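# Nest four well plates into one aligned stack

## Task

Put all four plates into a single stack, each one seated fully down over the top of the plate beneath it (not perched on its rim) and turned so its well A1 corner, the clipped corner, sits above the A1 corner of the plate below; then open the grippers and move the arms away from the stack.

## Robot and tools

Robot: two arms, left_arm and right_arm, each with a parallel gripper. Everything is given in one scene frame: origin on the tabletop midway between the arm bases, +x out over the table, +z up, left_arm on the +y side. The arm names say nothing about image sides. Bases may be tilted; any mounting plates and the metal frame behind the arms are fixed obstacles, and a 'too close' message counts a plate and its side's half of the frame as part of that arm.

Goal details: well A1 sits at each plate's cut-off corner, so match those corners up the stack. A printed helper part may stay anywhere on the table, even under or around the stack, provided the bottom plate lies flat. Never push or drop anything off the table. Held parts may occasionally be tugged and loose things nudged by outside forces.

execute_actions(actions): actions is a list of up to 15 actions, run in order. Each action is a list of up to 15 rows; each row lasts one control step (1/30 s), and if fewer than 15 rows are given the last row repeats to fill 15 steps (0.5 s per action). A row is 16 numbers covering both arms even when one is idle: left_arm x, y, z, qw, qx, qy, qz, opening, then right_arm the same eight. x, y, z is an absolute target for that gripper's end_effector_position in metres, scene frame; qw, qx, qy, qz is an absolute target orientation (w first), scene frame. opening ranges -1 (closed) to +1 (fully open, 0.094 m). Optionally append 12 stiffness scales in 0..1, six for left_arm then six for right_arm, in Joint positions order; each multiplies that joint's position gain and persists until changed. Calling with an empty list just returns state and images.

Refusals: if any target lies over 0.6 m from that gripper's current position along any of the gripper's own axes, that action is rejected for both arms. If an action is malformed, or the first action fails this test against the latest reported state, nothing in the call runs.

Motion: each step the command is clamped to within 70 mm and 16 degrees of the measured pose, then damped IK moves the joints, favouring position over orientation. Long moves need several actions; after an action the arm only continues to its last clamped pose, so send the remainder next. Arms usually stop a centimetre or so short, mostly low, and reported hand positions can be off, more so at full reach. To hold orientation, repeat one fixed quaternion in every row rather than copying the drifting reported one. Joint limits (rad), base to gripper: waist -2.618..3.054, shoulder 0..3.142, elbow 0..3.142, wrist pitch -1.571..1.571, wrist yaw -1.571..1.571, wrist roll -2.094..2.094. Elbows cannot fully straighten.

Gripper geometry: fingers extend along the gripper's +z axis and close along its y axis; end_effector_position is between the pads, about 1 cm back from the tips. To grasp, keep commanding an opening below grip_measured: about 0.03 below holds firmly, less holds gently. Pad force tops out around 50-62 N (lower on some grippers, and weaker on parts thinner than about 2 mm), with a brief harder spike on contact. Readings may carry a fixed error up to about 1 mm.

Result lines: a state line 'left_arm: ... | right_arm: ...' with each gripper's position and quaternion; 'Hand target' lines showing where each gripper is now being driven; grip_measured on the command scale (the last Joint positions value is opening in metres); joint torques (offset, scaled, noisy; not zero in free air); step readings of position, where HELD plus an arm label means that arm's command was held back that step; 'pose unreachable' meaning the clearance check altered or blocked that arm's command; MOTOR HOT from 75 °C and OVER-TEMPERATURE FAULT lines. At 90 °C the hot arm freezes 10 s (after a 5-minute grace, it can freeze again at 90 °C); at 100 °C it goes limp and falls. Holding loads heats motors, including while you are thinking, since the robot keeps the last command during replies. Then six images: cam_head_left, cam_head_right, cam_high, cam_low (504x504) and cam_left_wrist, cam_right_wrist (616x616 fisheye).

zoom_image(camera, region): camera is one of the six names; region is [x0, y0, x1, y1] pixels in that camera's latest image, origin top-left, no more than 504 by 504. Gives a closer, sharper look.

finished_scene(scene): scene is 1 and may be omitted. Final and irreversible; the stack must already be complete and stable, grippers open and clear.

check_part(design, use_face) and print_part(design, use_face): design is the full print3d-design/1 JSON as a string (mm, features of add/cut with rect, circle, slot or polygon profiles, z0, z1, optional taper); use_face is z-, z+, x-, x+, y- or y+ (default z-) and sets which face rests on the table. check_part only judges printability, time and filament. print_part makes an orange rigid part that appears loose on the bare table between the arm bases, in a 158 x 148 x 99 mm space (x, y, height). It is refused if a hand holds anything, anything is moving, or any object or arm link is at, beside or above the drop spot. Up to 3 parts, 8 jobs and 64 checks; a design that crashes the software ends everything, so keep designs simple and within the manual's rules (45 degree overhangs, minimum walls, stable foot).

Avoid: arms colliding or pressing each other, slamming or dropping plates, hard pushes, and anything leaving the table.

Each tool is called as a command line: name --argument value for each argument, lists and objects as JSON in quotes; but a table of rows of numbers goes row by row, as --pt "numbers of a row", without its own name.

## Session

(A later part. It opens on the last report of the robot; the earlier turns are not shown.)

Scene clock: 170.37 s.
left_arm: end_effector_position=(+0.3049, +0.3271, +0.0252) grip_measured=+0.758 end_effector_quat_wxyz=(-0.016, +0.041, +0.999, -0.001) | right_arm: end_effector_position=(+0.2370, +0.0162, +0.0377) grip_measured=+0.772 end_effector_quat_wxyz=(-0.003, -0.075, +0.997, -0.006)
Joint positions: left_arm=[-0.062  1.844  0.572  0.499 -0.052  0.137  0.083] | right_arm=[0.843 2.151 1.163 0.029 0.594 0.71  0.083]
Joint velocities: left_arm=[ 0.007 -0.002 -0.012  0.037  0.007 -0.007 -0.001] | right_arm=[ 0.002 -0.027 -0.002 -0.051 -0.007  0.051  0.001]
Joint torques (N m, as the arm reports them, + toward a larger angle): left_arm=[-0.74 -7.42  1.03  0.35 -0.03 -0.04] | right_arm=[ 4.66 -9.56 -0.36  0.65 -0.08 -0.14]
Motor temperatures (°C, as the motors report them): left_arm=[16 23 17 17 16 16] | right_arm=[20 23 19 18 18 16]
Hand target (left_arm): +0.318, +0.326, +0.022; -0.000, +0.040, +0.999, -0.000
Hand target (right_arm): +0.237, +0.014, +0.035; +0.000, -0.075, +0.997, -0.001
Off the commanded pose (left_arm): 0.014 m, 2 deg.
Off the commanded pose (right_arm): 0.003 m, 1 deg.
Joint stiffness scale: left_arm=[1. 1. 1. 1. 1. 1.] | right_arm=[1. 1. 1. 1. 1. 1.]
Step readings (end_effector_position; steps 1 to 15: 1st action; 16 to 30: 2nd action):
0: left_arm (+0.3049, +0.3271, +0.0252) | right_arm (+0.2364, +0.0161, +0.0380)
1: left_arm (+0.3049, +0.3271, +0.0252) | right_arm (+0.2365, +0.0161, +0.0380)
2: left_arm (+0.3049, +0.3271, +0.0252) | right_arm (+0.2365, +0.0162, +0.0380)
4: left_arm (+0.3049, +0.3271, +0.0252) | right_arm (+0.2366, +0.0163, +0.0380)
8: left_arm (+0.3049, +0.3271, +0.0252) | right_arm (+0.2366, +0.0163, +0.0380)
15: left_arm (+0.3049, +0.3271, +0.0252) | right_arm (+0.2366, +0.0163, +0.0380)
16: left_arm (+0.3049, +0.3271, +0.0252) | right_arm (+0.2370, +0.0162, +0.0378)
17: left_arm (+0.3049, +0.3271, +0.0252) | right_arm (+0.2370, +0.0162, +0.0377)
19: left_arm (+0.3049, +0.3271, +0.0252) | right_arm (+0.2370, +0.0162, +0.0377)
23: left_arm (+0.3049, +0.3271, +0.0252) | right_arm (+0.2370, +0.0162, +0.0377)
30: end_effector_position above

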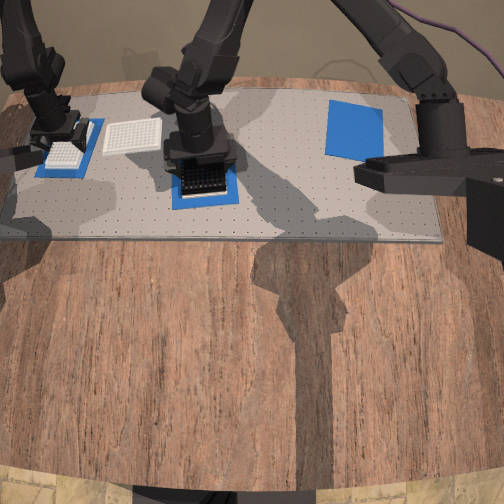

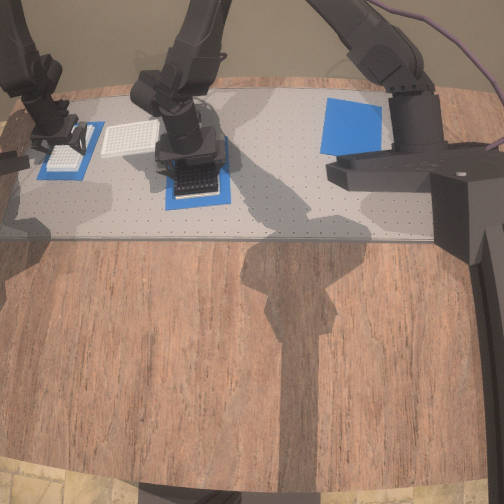

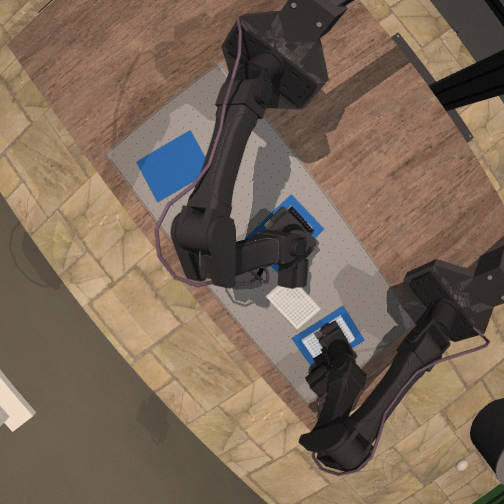

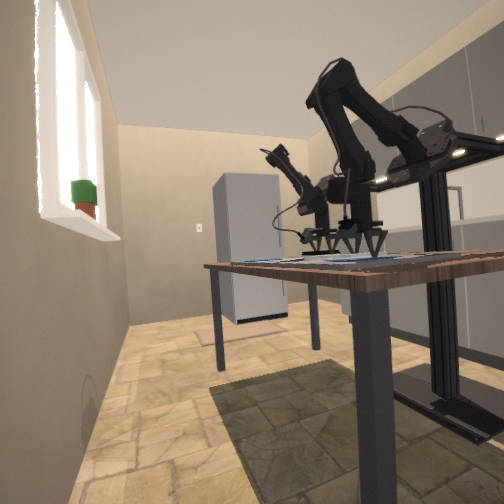

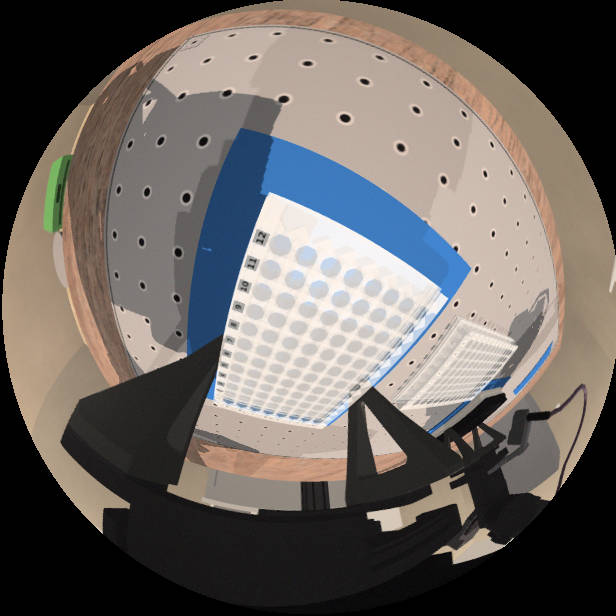

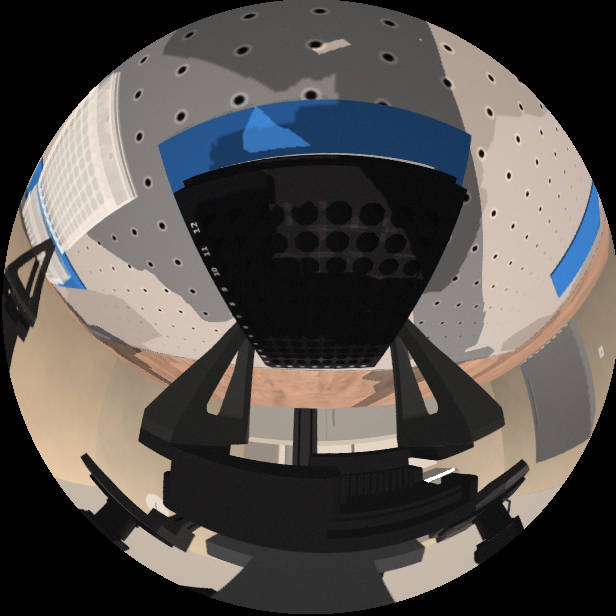

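execute_actions --actions '[[[0.318,0.326,0.022,0,0.04,1,0,0.72,0.237,0.014,0.037,0,-0.075,1,0,1]],[[0.318,0.326,0.022,0,0.04,1,0,0.72,0.237,0.011,0.037,0,-0.075,1,0,1]]]'

zoom_image --camera "cam_head_left" --region '[165,150,245,215]'

zoom_image --camera "cam_right_wrist" --region '[140,80,500,400]'

Scene clock: 181.53 s.
left_arm: end_effector_position=(+0.3049, +0.3271, +0.0252) grip_measured=+0.758 end_effector_quat_wxyz=(-0.016, +0.041, +0.999, -0.001) | right_arm: end_effector_position=(+0.2373, +0.0129, +0.0350) grip_measured=+1.000 end_effector_quat_wxyz=(-0.001, -0.074, +0.997, -0.004)
Joint positions: left_arm=[-0.062  1.844  0.572  0.499 -0.052  0.137  0.083] | right_arm=[0.834 2.151 1.146 0.057 0.588 0.7   0.094]
Joint velocities: left_arm=[-0.007  0.002 -0.012  0.007 -0.051 -0.051 -0.   ] | right_arm=[ 0.012  0.002  0.002 -0.11   0.022 -0.007  0.   ]
Joint torques (N m, as the arm reports them, + toward a larger angle): left_arm=[-0.75 -7.41  1.03  0.35 -0.03 -0.03] | right_arm=[  5.1  -10.57  -0.53   0.44  -0.04  -0.05]
Motor temperatures (°C, as the motors report them): left_arm=[16 23 17 17 16 16] | right_arm=[20 24 19 18 18 16]
Hand target (left_arm): +0.318, +0.326, +0.022; -0.000, +0.040, +0.999, -0.000
Hand target (right_arm): +0.237, +0.011, +0.037; -0.000, -0.075, +0.997, -0.000
Off the commanded pose (left_arm): 0.014 m, 2 deg.
Off the commanded pose (right_arm): 0.003 m, 0 deg.
Joint stiffness scale: left_arm=[1. 1. 1. 1. 1. 1.] | right_arm=[1. 1. 1. 1. 1. 1.]
Step readings (end_effector_position; steps 1 to 15: 1st action; 16 to 30: 2nd action):
0: left_arm (+0.3049, +0.3271, +0.0252) | right_arm (+0.2370, +0.0162, +0.0377)
1: left_arm (+0.3049, +0.3271, +0.0252) | right_arm (+0.2370, +0.0163, +0.0377)
2: left_arm (+0.3049, +0.3271, +0.0252) | right_arm (+0.2376, +0.0168, +0.0375)
4: left_arm (+0.3049, +0.3271, +0.0252) | right_arm (+0.2390, +0.0164, +0.0367)
8: left_arm (+0.3049, +0.3271, +0.0252) | right_arm (+0.2412, +0.0159, +0.0357)
15: left_arm (+0.3049, +0.3271, +0.0252) | right_arm (+0.2416, +0.0165, +0.0356)
16: left_arm (+0.3049, +0.3271, +0.0252) | right_arm (+0.2414, +0.0163, +0.0356)
17: left_arm (+0.3049, +0.3271, +0.0252) | right_arm (+0.2407, +0.0158, +0.0354)
19: left_arm (+0.3049, +0.3271, +0.0252) | right_arm (+0.2387, +0.0140, +0.0352)
23: left_arm (+0.3049, +0.3271, +0.0252) | right_arm (+0.2371, +0.0126, +0.0350)
30: end_effector_position above

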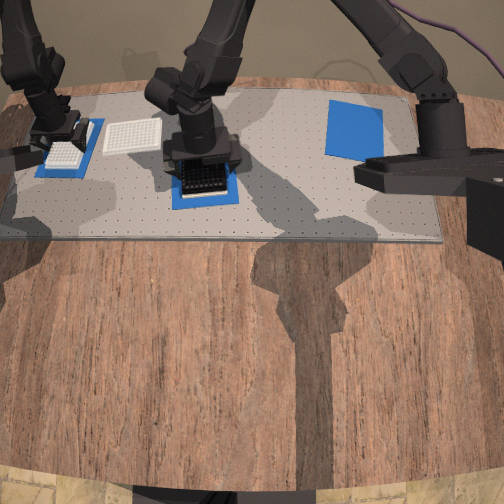

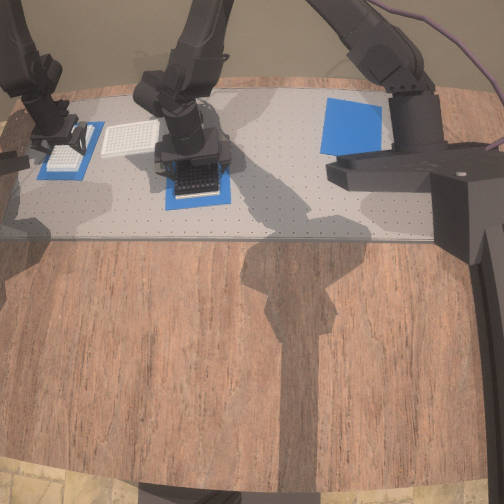

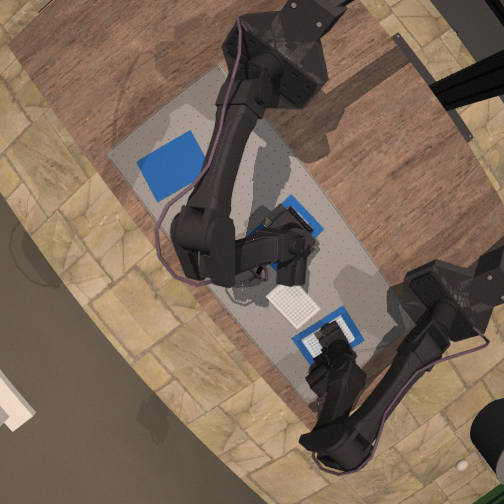

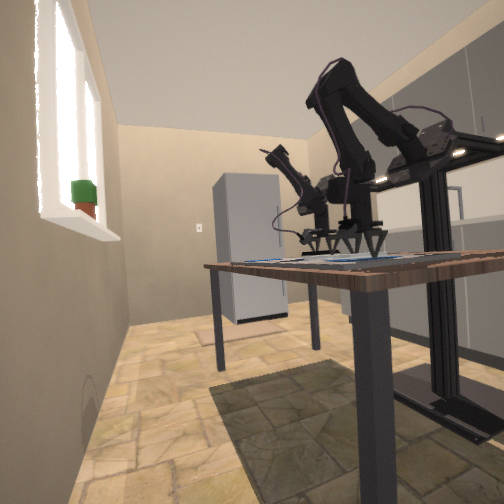

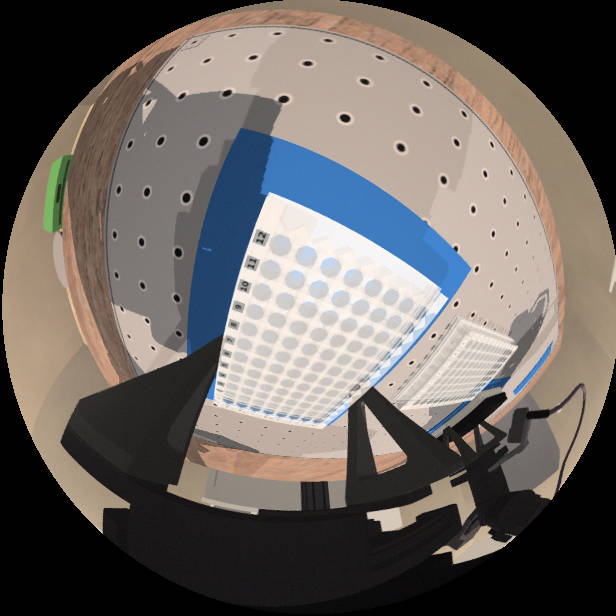

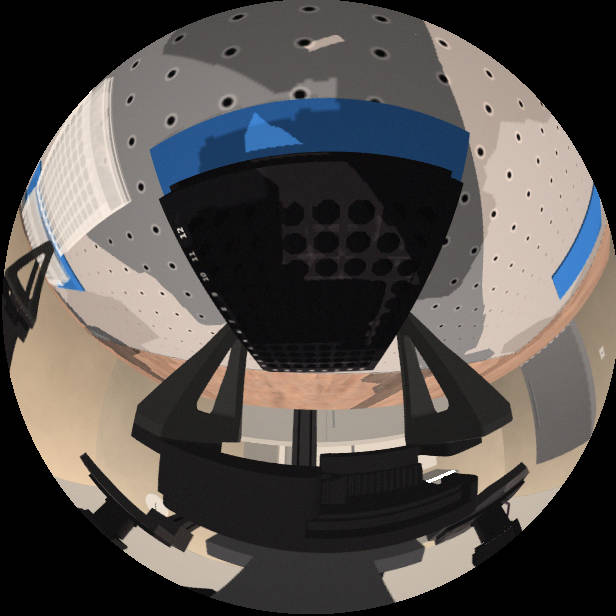

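Region (165, 150, 245, 215) of cam_head_left's 504x504 image, scaled by 6.300, with more detail than that image has; it fills the top 410 rows of this view, and the rest is white.

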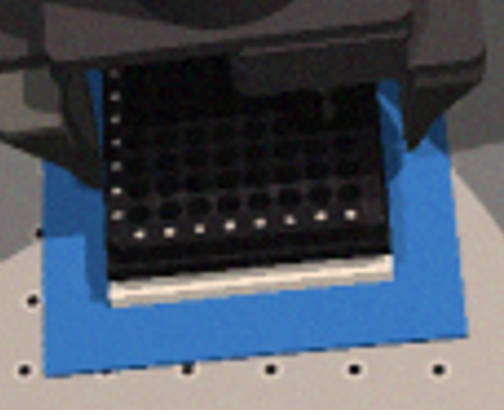

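Region (140, 80, 500, 400) of cam_right_wrist's 616x616 image, scaled by 1.400, with more detail than that image has.

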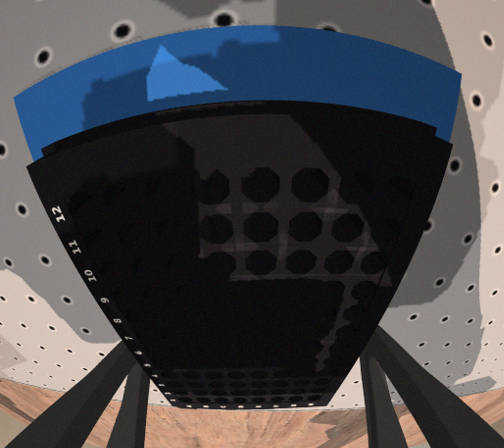

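execute_actions --actions '[[[0.318,0.326,0.022,0,0.04,1,0,0.72,0.237,0.014,0.09,0,-0.075,1,0,1]],[[0.31,0.326,0.1,0,0.04,1,0,0.72,0.26,-0.12,0.14,0,0,1,0,1]],[[0.28,0.22,0.11,0,0,1,0,0.72,0.3,-0.27,0.15,0,0,1,0,1]]]'

zoom_image --camera "cam_low" --region '[250,200,430,290]'

zoom_image --camera "cam_head_left" --region '[150,140,260,230]'

Scene clock: 199.40 s.
left_arm: end_effector_position=(+0.2831, +0.2204, +0.1113) grip_measured=+0.758 end_effector_quat_wxyz=(+0.004, +0.020, +1.000, -0.015) | right_arm: end_effector_position=(+0.3112, -0.2791, +0.1517) grip_measured=+1.000 end_effector_quat_wxyz=(+0.027, +0.032, +0.998, -0.037)
Joint positions: left_arm=[-0.569  1.518  0.393  0.316 -0.389 -0.262  0.083] | right_arm=[0.003 1.098 0.378 0.017 0.094 0.268 0.094]
Joint velocities: left_arm=[-0.017  0.022 -0.007  0.022 -0.242 -0.227 -0.   ] | right_arm=[-0.129 -0.012 -0.012 -0.11  -0.608 -0.447  0.   ]
Joint torques (N m, as the arm reports them, + toward a larger angle): left_arm=[-2.91 -5.7   0.67  0.16 -0.07 -0.04] | right_arm=[-0.73 -6.31  1.62  0.25  0.    0.  ]
Motor temperatures (°C, as the motors report them): left_arm=[16 24 17 17 16 16] | right_arm=[19 25 19 18 18 16]
Hand target (left_arm): +0.282, +0.224, +0.111; +0.005, +0.008, +1.000, +0.005
Hand target (right_arm): +0.300, -0.270, +0.151; +0.005, +0.004, +1.000, -0.002
Off the commanded pose (left_arm): 0.003 m, 3 deg.
Off the commanded pose (right_arm): 0.015 m, 6 deg.
Joint stiffness scale: left_arm=[1. 1. 1. 1. 1. 1.] | right_arm=[1. 1. 1. 1. 1. 1.]
Step readings (end_effector_position; steps 1 to 15: 1st action; 16 to 30: 2nd action; 31 to 45: 3rd action):
0: left_arm (+0.3049, +0.3271, +0.0252) | right_arm (+0.2374, +0.0130, +0.0350)
1: left_arm (+0.3049, +0.3271, +0.0252) | right_arm (+0.2376, +0.0127, +0.0384)
2: left_arm (+0.3049, +0.3271, +0.0252) | right_arm (+0.2362, +0.0093, +0.0455)
4: left_arm (+0.3049, +0.3271, +0.0252) | right_arm (+0.2371, +0.0094, +0.0634)
8: left_arm (+0.3049, +0.3271, +0.0252) | right_arm (+0.2465, +0.0236, +0.0849)
15: left_arm (+0.3049, +0.3271, +0.0252) | right_arm (+0.2450, +0.0196, +0.0861)
16: left_arm (+0.3051, +0.3273, +0.0299) | right_arm (+0.2448, +0.0159, +0.0877)
17: left_arm (+0.3033, +0.3278, +0.0420) | right_arm (+0.2432, +0.0029, +0.0924)
19: left_arm (+0.3090, +0.3298, +0.0680) | right_arm (+0.2437, -0.0352, +0.1021)
23: left_arm (+0.3356, +0.3314, +0.0946) | right_arm (+0.2531, -0.1117, +0.1224)
30: left_arm (+0.3243, +0.3303, +0.0969) | right_arm (+0.2646, -0.1220, +0.1380)
31: left_arm (+0.3222, +0.3268, +0.0973) | right_arm (+0.2651, -0.1252, +0.1375)
32: left_arm (+0.3196, +0.3125, +0.0986) | right_arm (+0.2691, -0.1399, +0.1375)
34: left_arm (+0.3093, +0.2675, +0.1045) | right_arm (+0.2816, -0.1855, +0.1381)
38: left_arm (+0.2870, +0.2073, +0.1149) | right_arm (+0.3052, -0.2711, +0.1481)
45: end_effector_position above

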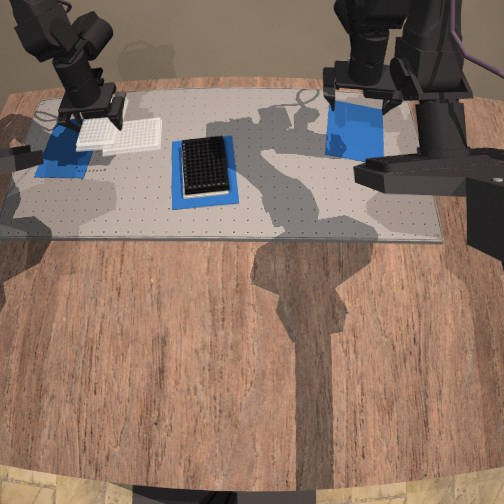

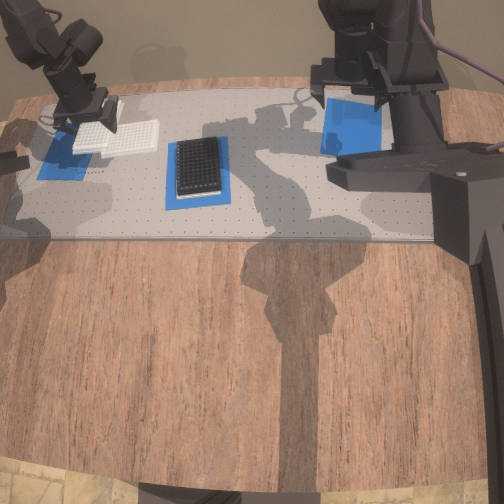

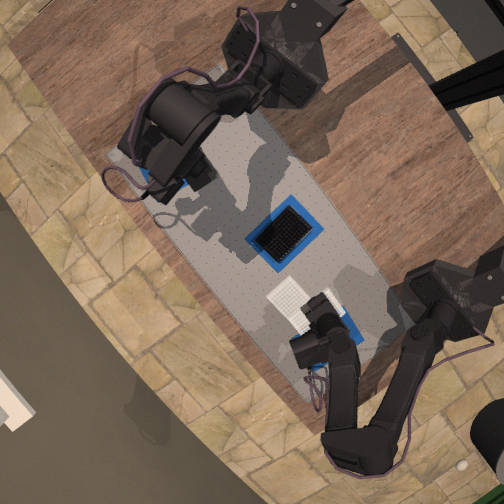

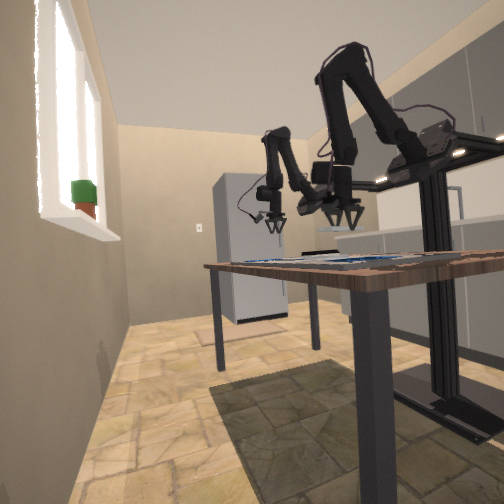

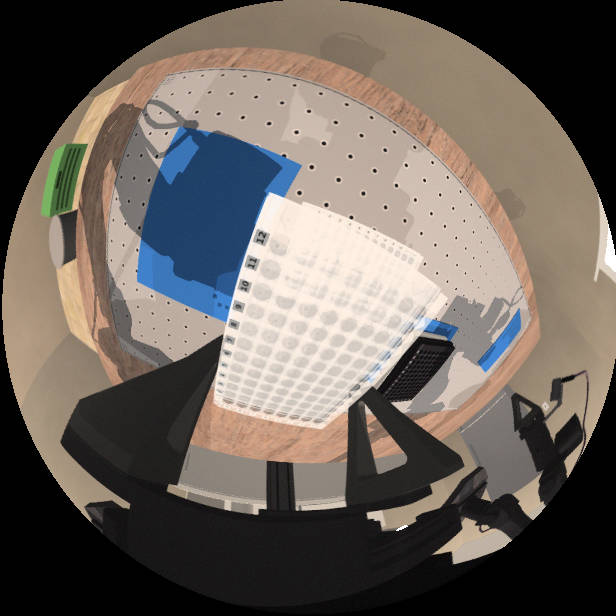

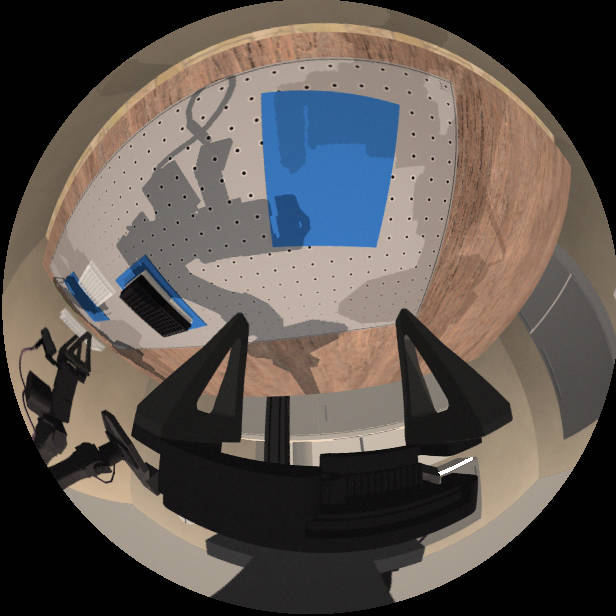

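Region (250, 200, 430, 290) of cam_low's 504x504 image, scaled by 2.800, with more detail than that image has.

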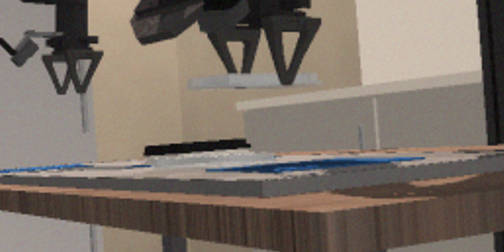

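Region (150, 140, 260, 230) of cam_head_left's 504x504 image, scaled by 4.582, with more detail than that image has; it fills the top 412 rows of this view, and the rest is white.

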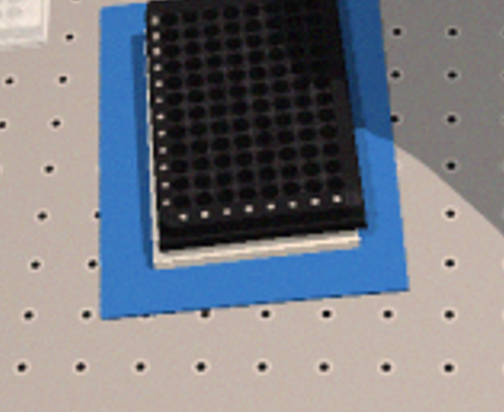

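zoom_image --camera "cam_head_left" --region '[170,125,245,210]'

zoom_image --camera "cam_high" --region '[240,190,330,280]'

zoom_image --camera "cam_right_wrist" --region '[100,240,220,350]'

Region (170, 125, 245, 210) of cam_head_left's 504x504 image, scaled by 5.929, with more detail than that image has; it fills the left 445 columns of this view, and the rest is white.

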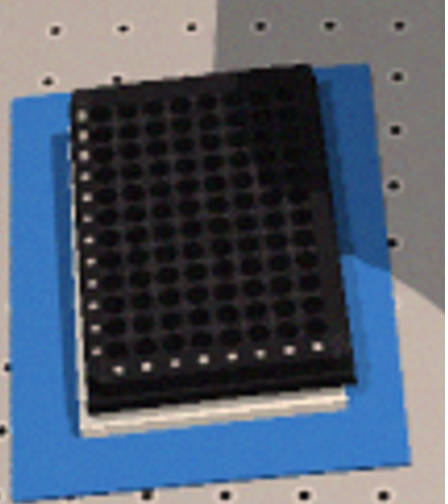

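Region (240, 190, 330, 280) of cam_high's 504x504 image, scaled by 5.600, with more detail than that image has.

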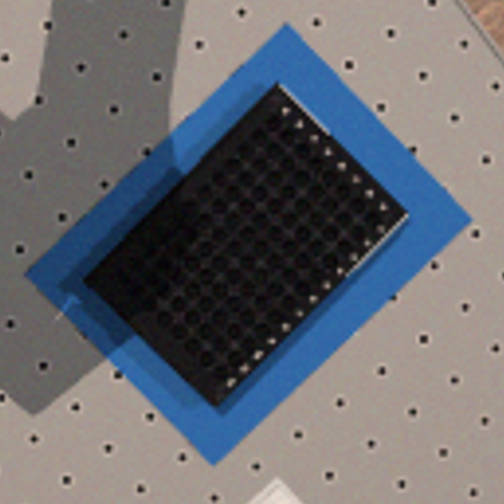

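Region (100, 240, 220, 350) of cam_right_wrist's 616x616 image, scaled by 4.200, with more detail than that image has; it fills the top 462 rows of this view, and the rest is white.

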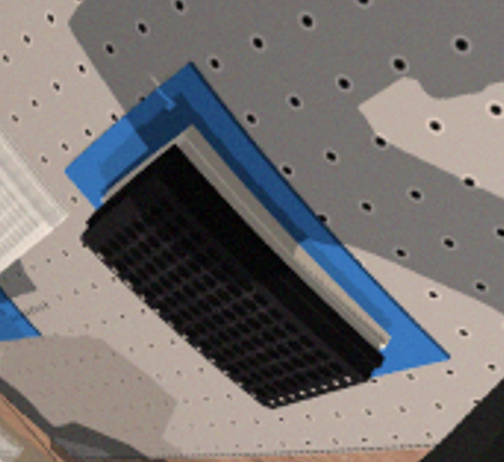

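execute_actions --actions '[[[0.3,0.3,0.11,0,0,1,0,0.72,0.25,-0.1,0.12,0,-0.075,1,0,1]],[[0.3,0.3,0.11,0,0,1,0,0.72,0.22,0.011,0.08,0,-0.075,1,0,1]],[[0.3,0.3,0.11,0,0,1,0,0.72,0.22,0.011,0.06,0,-0.075,1,0,1]],[[0.3,0.3,0.11,0,0,1,0,0.72,0.22,0.011,0.052,0,-0.075,1,0,1]]]'

zoom_image --camera "cam_right_wrist" --region '[160,150,480,420]'

Scene clock: 211.83 s.
left_arm: end_effector_position=(+0.3004, +0.2966, +0.1083) grip_measured=+0.758 end_effector_quat_wxyz=(-0.000, +0.001, +1.000, -0.002) | right_arm: end_effector_position=(+0.2133, +0.0007, +0.0549) grip_measured=+1.000 end_effector_quat_wxyz=(-0.010, -0.082, +0.997, -0.010)
Joint positions: left_arm=[-0.226  1.397  0.378  0.267 -0.168 -0.053  0.083] | right_arm=[0.885 2.099 1.046 0.051 0.613 0.75  0.094]
Joint velocities: left_arm=[-0.017 -0.012 -0.002 -0.125 -0.007 -0.007 -0.   ] | right_arm=[-0.017 -0.012 -0.007  0.022 -0.095 -0.037  0.   ]
Joint torques (N m, as the arm reports them, + toward a larger angle): left_arm=[ 0.11 -7.76  0.22  0.16  0.06  0.05] | right_arm=[ 5.   -7.65  4.03  0.44  0.   -0.05]
Motor temperatures (°C, as the motors report them): left_arm=[17 23 17 17 16 16] | right_arm=[19 23 19 18 18 16]
Hand target (left_arm): +0.300, +0.300, +0.110; -0.000, -0.000, +1.000, -0.000
Hand target (right_arm): +0.220, +0.011, +0.052; +0.000, -0.075, +0.997, -0.000
Off the commanded pose (left_arm): 0.004 m, 0 deg.
Off the commanded pose (right_arm): 0.013 m, 2 deg.
Joint stiffness scale: left_arm=[1. 1. 1. 1. 1. 1.] | right_arm=[1. 1. 1. 1. 1. 1.]
Step readings (end_effector_position; steps 1 to 15: 1st action; 16 to 30: 2nd action; 31 to 45: 3rd action; 46 to 60: 4th action):
0: left_arm (+0.2848, +0.2265, +0.1112) | right_arm (+0.3061, -0.2660, +0.1510)
1: left_arm (+0.2856, +0.2301, +0.1103) | right_arm (+0.3047, -0.2614, +0.1506)
2: left_arm (+0.2888, +0.2455, +0.1088) | right_arm (+0.2990, -0.2408, +0.1499)
4: left_arm (+0.3006, +0.2885, +0.1074) | right_arm (+0.2775, -0.1910, +0.1504)
8: left_arm (+0.3083, +0.3114, +0.1089) | right_arm (+0.2294, -0.1182, +0.1432)
15: left_arm (+0.3010, +0.2991, +0.1083) | right_arm (+0.2335, -0.1035, +0.1207)
16: left_arm (+0.3007, +0.2985, +0.1083) | right_arm (+0.2352, -0.1004, +0.1189)
17: left_arm (+0.3005, +0.2981, +0.1083) | right_arm (+0.2336, -0.0884, +0.1147)
19: left_arm (+0.3005, +0.2975, +0.1083) | right_arm (+0.2233, -0.0525, +0.1056)
23: left_arm (+0.3004, +0.2969, +0.1083) | right_arm (+0.2101, +0.0075, +0.0854)
30: left_arm (+0.3004, +0.2967, +0.1083) | right_arm (+0.2166, +0.0116, +0.0792)
31: left_arm (+0.3004, +0.2967, +0.1083) | right_arm (+0.2168, +0.0109, +0.0776)
32: left_arm (+0.3004, +0.2966, +0.1083) | right_arm (+0.2172, +0.0111, +0.0744)
34: left_arm (+0.3004, +0.2966, +0.1083) | right_arm (+0.2167, +0.0073, +0.0660)
38: left_arm (+0.3004, +0.2966, +0.1083) | right_arm (+0.2135, -0.0004, +0.0582)
45: left_arm (+0.3004, +0.2966, +0.1083) | right_arm (+0.2134, -0.0004, +0.0581)
46: left_arm (+0.3004, +0.2966, +0.1083) | right_arm (+0.2133, -0.0005, +0.0577)
47: left_arm (+0.3004, +0.2966, +0.1083) | right_arm (+0.2133, -0.0002, +0.0568)
49: left_arm (+0.3004, +0.2966, +0.1083) | right_arm (+0.2132, +0.0004, +0.0550)
53: left_arm (+0.3004, +0.2966, +0.1083) | right_arm (+0.2133, +0.0007, +0.0549)
60: end_effector_position above

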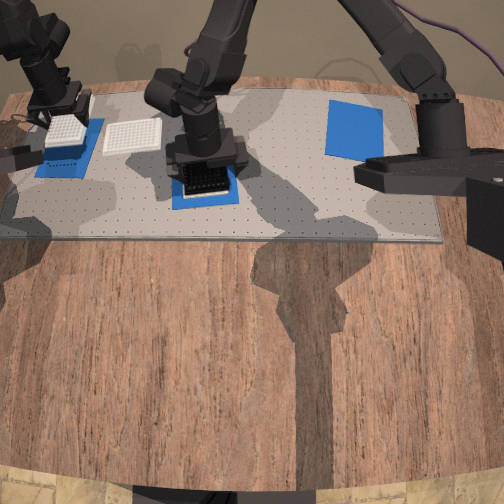

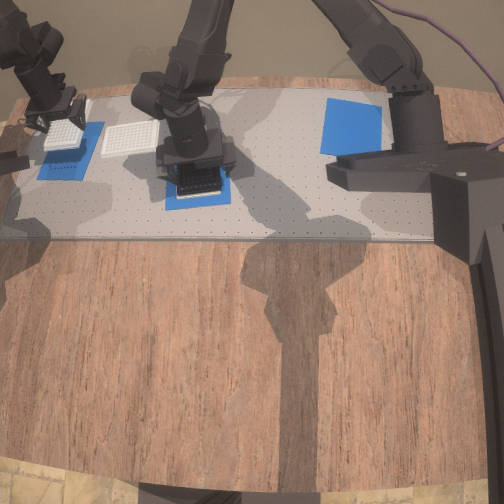

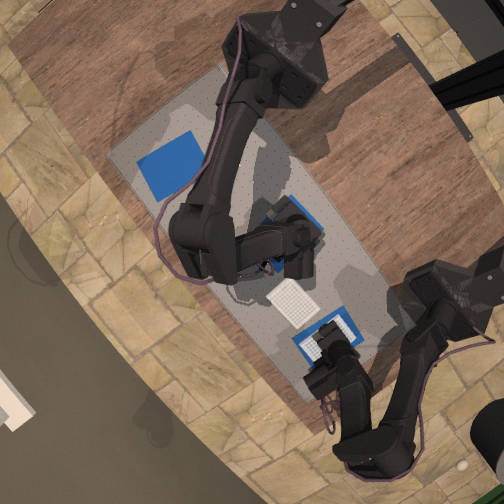

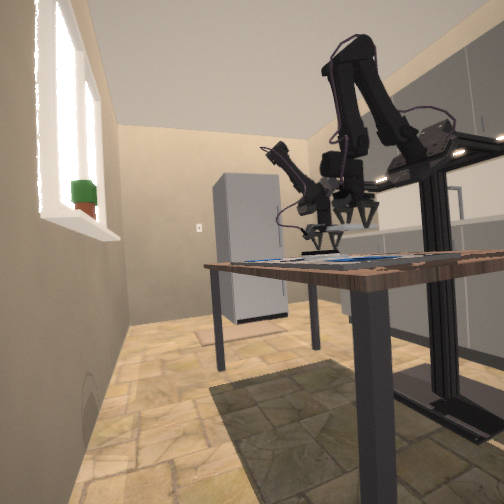

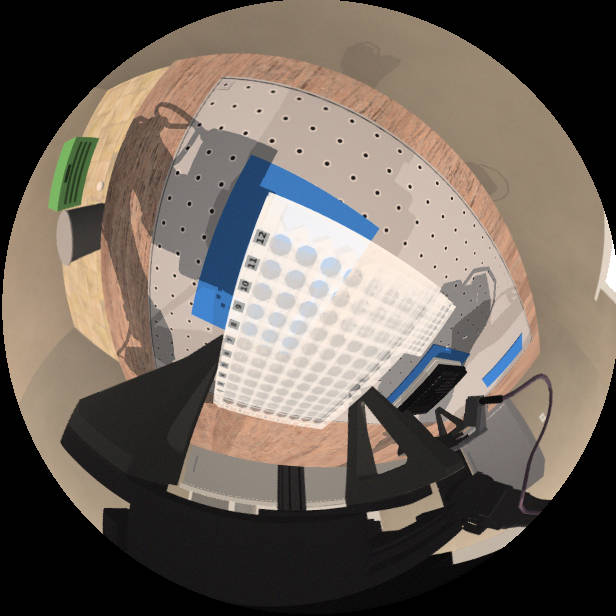

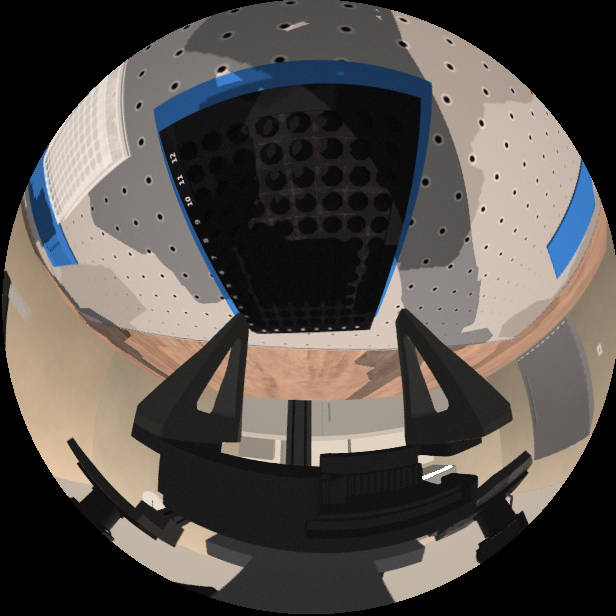

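Region (160, 150, 480, 420) of cam_right_wrist's 616x616 image, scaled by 1.575, with more detail than that image has; it fills the top 425 rows of this view, and the rest is white.

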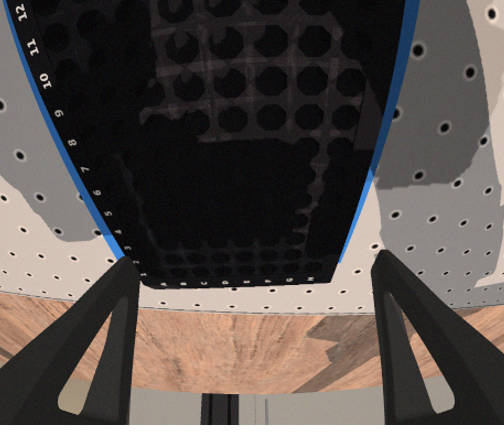

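Need +y about 9 mm; descend in small increments.

execute_actions --actions '[[[0.3,0.3,0.11,0,0,1,0,0.72,0.224,0.019,0.052,0,-0.075,1,0,1]],[[0.3,0.3,0.11,0,0,1,0,0.72,0.224,0.019,0.045,0,-0.075,1,0,1]]]'

Scene clock: 216.77 s.
left_arm: end_effector_position=(+0.3004, +0.2966, +0.1083) grip_measured=+0.758 end_effector_quat_wxyz=(-0.000, +0.001, +1.000, -0.002) | right_arm: end_effector_position=(+0.2163, +0.0081, +0.0454) grip_measured=+1.000 end_effector_quat_wxyz=(-0.013, -0.080, +0.997, -0.009)
Joint positions: left_arm=[-0.226  1.397  0.378  0.267 -0.168 -0.053  0.083] | right_arm=[0.874 2.137 1.1   0.038 0.603 0.744 0.094]
Joint velocities: left_arm=[-0.007 -0.002  0.012 -0.051  0.007 -0.022  0.   ] | right_arm=[ 0.002 -0.007 -0.007  0.051 -0.007  0.037  0.   ]
Joint torques (N m, as the arm reports them, + toward a larger angle): left_arm=[ 0.1  -7.77  0.21  0.16  0.06  0.05] | right_arm=[ 5.41 -8.49  3.93  0.42  0.06 -0.06]
Motor temperatures (°C, as the motors report them): left_arm=[17 23 17 17 16 16] | right_arm=[19 23 19 18 18 16]
Hand target (left_arm): +0.300, +0.300, +0.110; -0.000, -0.000, +1.000, -0.000
Hand target (right_arm): +0.224, +0.019, +0.045; +0.000, -0.075, +0.997, -0.000
Off the commanded pose (left_arm): 0.004 m, 0 deg.
Off the commanded pose (right_arm): 0.013 m, 2 deg.
Joint stiffness scale: left_arm=[1. 1. 1. 1. 1. 1.] | right_arm=[1. 1. 1. 1. 1. 1.]
Step readings (end_effector_position; steps 1 to 15: 1st action; 16 to 30: 2nd action):
0: left_arm (+0.3004, +0.2966, +0.1083) | right_arm (+0.2133, +0.0007, +0.0549)
1: left_arm (+0.3004, +0.2966, +0.1083) | right_arm (+0.2138, +0.0013, +0.0549)
2: left_arm (+0.3004, +0.2966, +0.1083) | right_arm (+0.2145, +0.0027, +0.0545)
4: left_arm (+0.3004, +0.2966, +0.1083) | right_arm (+0.2143, +0.0053, +0.0541)
8: left_arm (+0.3004, +0.2966, +0.1083) | right_arm (+0.2149, +0.0084, +0.0539)
15: left_arm (+0.3004, +0.2966, +0.1083) | right_arm (+0.2169, +0.0098, +0.0533)
16: left_arm (+0.3004, +0.2966, +0.1083) | right_arm (+0.2168, +0.0097, +0.0526)
17: left_arm (+0.3004, +0.2966, +0.1083) | right_arm (+0.2169, +0.0100, +0.0514)
19: left_arm (+0.3004, +0.2966, +0.1083) | right_arm (+0.2170, +0.0100, +0.0482)
23: left_arm (+0.3004, +0.2966, +0.1083) | right_arm (+0.2160, +0.0077, +0.0455)
30: end_effector_position above

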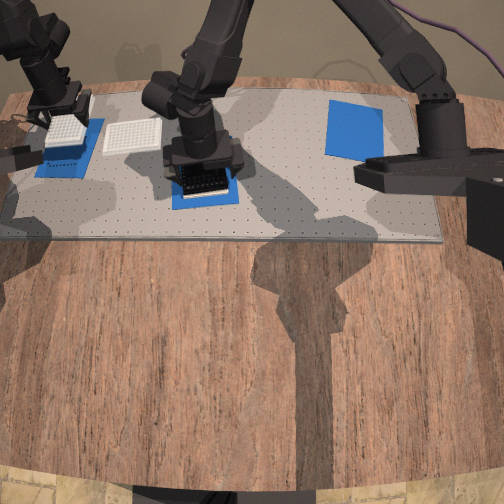

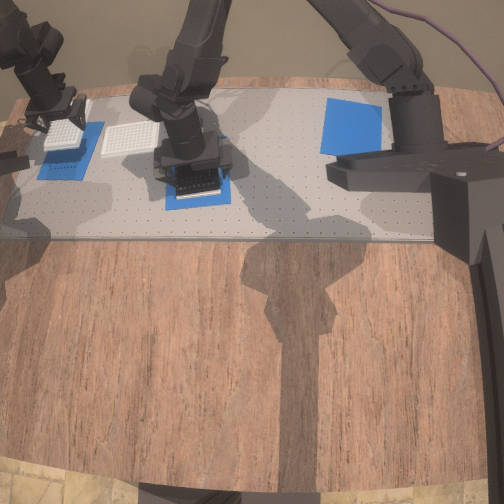

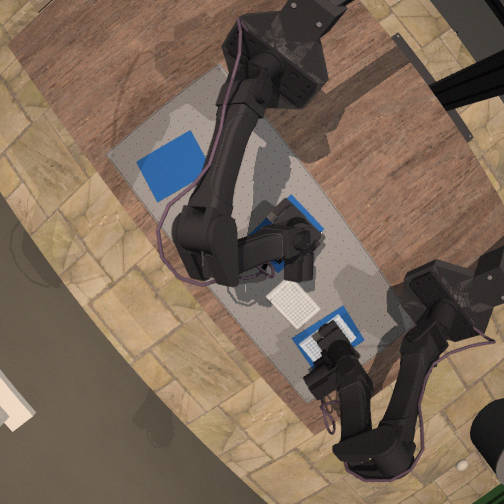

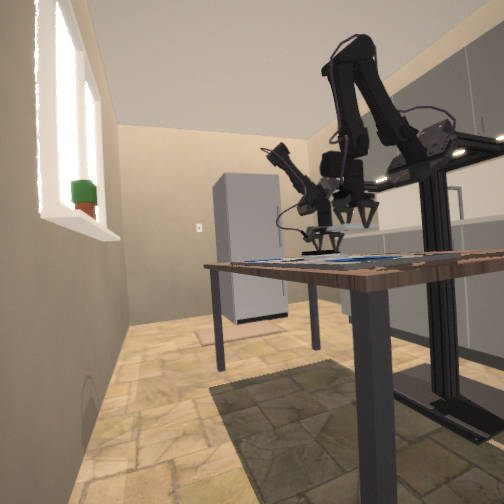

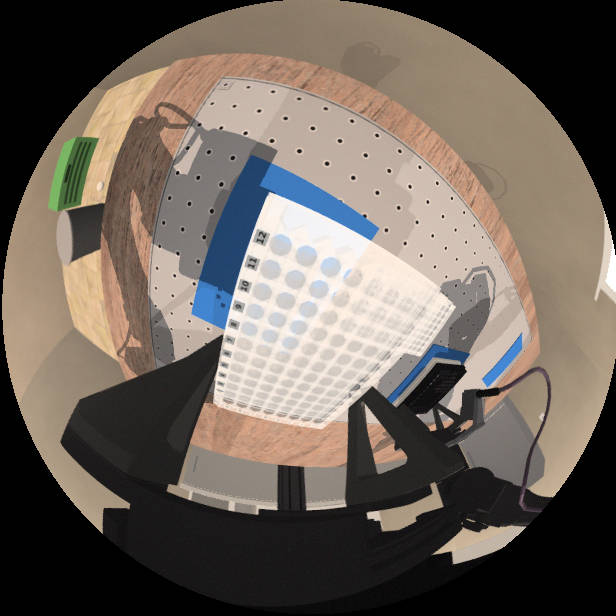

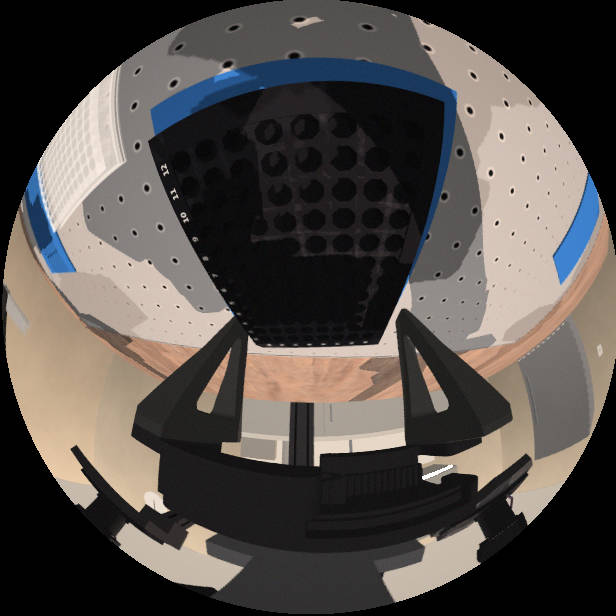

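execute_actions --actions '[[[0.3,0.3,0.11,0,0,1,0,0.72,0.225,0.022,0.038,0,-0.075,1,0,1]],[[0.3,0.3,0.11,0,0,1,0,0.72,0.225,0.022,0.03,0,-0.075,1,0,1]]]'

zoom_image --camera "cam_head_left" --region '[160,150,250,215]'

Scene clock: 220.70 s.
left_arm: end_effector_position=(+0.3004, +0.2966, +0.1083) grip_measured=+0.758 end_effector_quat_wxyz=(-0.000, +0.001, +1.000, -0.002) | right_arm: end_effector_position=(+0.2191, +0.0099, +0.0305) grip_measured=+1.000 end_effector_quat_wxyz=(-0.009, -0.080, +0.997, -0.013)
Joint positions: left_arm=[-0.226  1.397  0.378  0.267 -0.168 -0.053  0.083] | right_arm=[0.854 2.187 1.14  0.06  0.602 0.724 0.094]
Joint velocities: left_arm=[-0.017 -0.002 -0.002  0.022 -0.007 -0.007 -0.001] | right_arm=[ 0.002 -0.012  0.007  0.037 -0.051 -0.007  0.   ]
Joint torques (N m, as the arm reports them, + toward a larger angle): left_arm=[ 0.1  -7.78  0.21  0.16  0.06  0.05] | right_arm=[ 5.66 -8.66  3.73  0.39 -0.05 -0.05]
Motor temperatures (°C, as the motors report them): left_arm=[17 24 17 17 16 16] | right_arm=[19 24 19 18 18 16]
Hand target (left_arm): +0.300, +0.300, +0.110; -0.000, -0.000, +1.000, -0.000
Hand target (right_arm): +0.225, +0.022, +0.030; +0.000, -0.075, +0.997, -0.000
Off the commanded pose (left_arm): 0.004 m, 0 deg.
Off the commanded pose (right_arm): 0.013 m, 2 deg.
Joint stiffness scale: left_arm=[1. 1. 1. 1. 1. 1.] | right_arm=[1. 1. 1. 1. 1. 1.]
Step readings (end_effector_position; steps 1 to 15: 1st action; 16 to 30: 2nd action):
0: left_arm (+0.3004, +0.2966, +0.1083) | right_arm (+0.2163, +0.0082, +0.0454)
1: left_arm (+0.3004, +0.2966, +0.1083) | right_arm (+0.2166, +0.0087, +0.0449)
2: left_arm (+0.3004, +0.2966, +0.1083) | right_arm (+0.2172, +0.0100, +0.0435)
4: left_arm (+0.3004, +0.2966, +0.1083) | right_arm (+0.2185, +0.0121, +0.0408)
8: left_arm (+0.3004, +0.2966, +0.1083) | right_arm (+0.2189, +0.0118, +0.0391)
15: left_arm (+0.3004, +0.2966, +0.1083) | right_arm (+0.2188, +0.0117, +0.0390)
16: left_arm (+0.3004, +0.2966, +0.1083) | right_arm (+0.2187, +0.0116, +0.0383)
17: left_arm (+0.3004, +0.2966, +0.1083) | right_arm (+0.2192, +0.0124, +0.0370)
19: left_arm (+0.3004, +0.2966, +0.1083) | right_arm (+0.2197, +0.0123, +0.0336)
23: left_arm (+0.3004, +0.2966, +0.1083) | right_arm (+0.2187, +0.0097, +0.0306)
30: end_effector_position above

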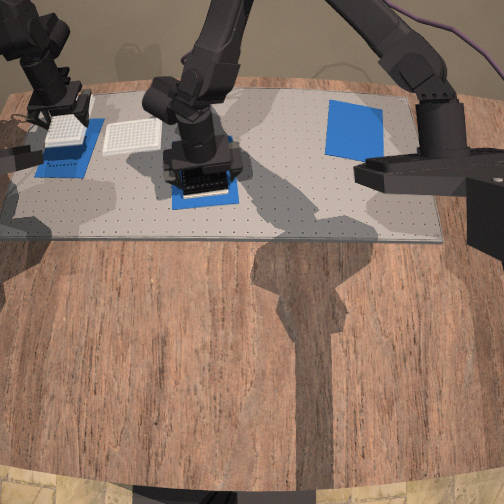

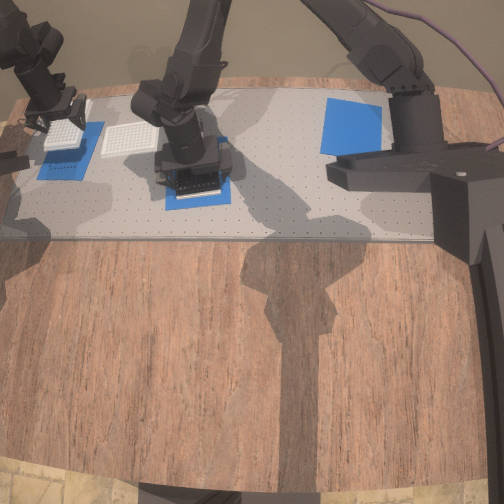

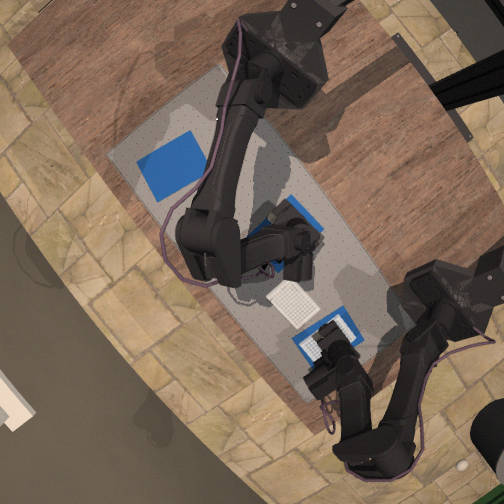

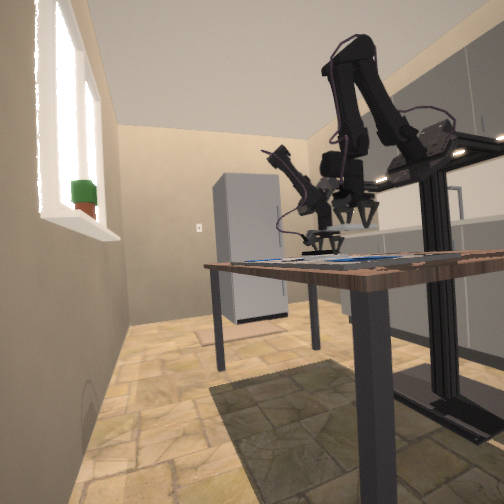

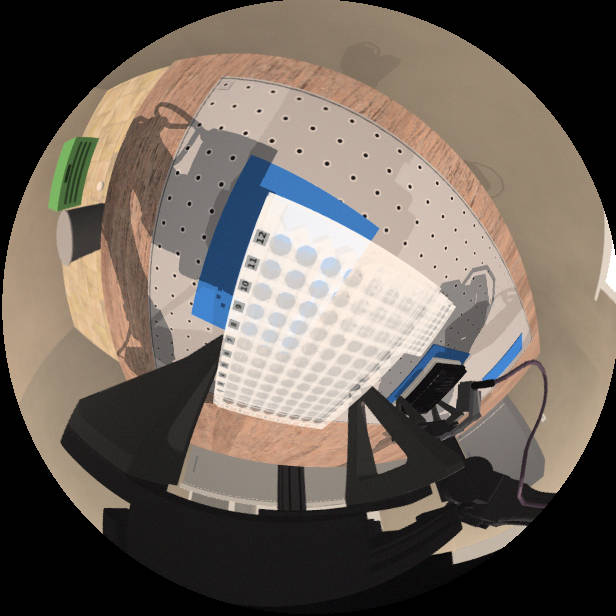

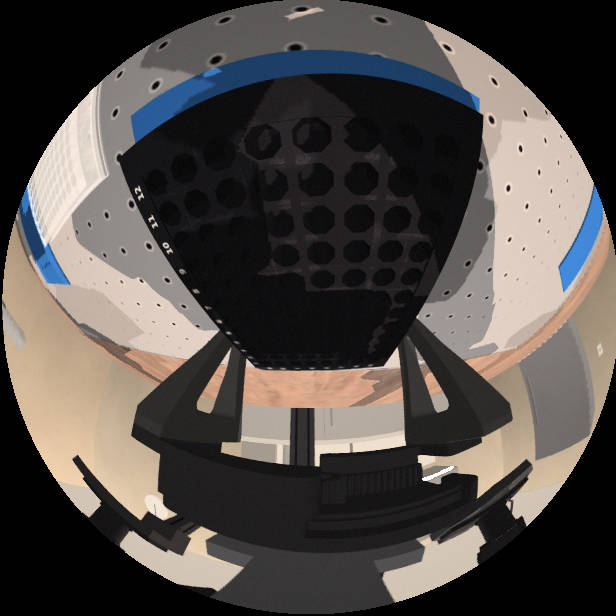

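Region (160, 150, 250, 215) of cam_head_left's 504x504 image, scaled by 5.600, with more detail than that image has.

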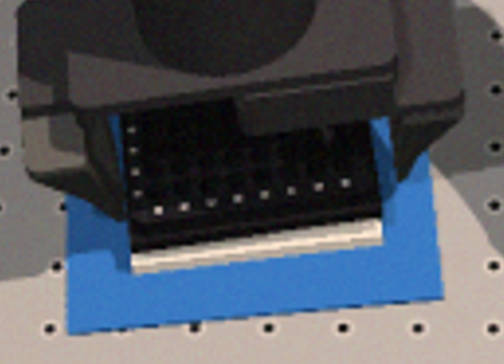

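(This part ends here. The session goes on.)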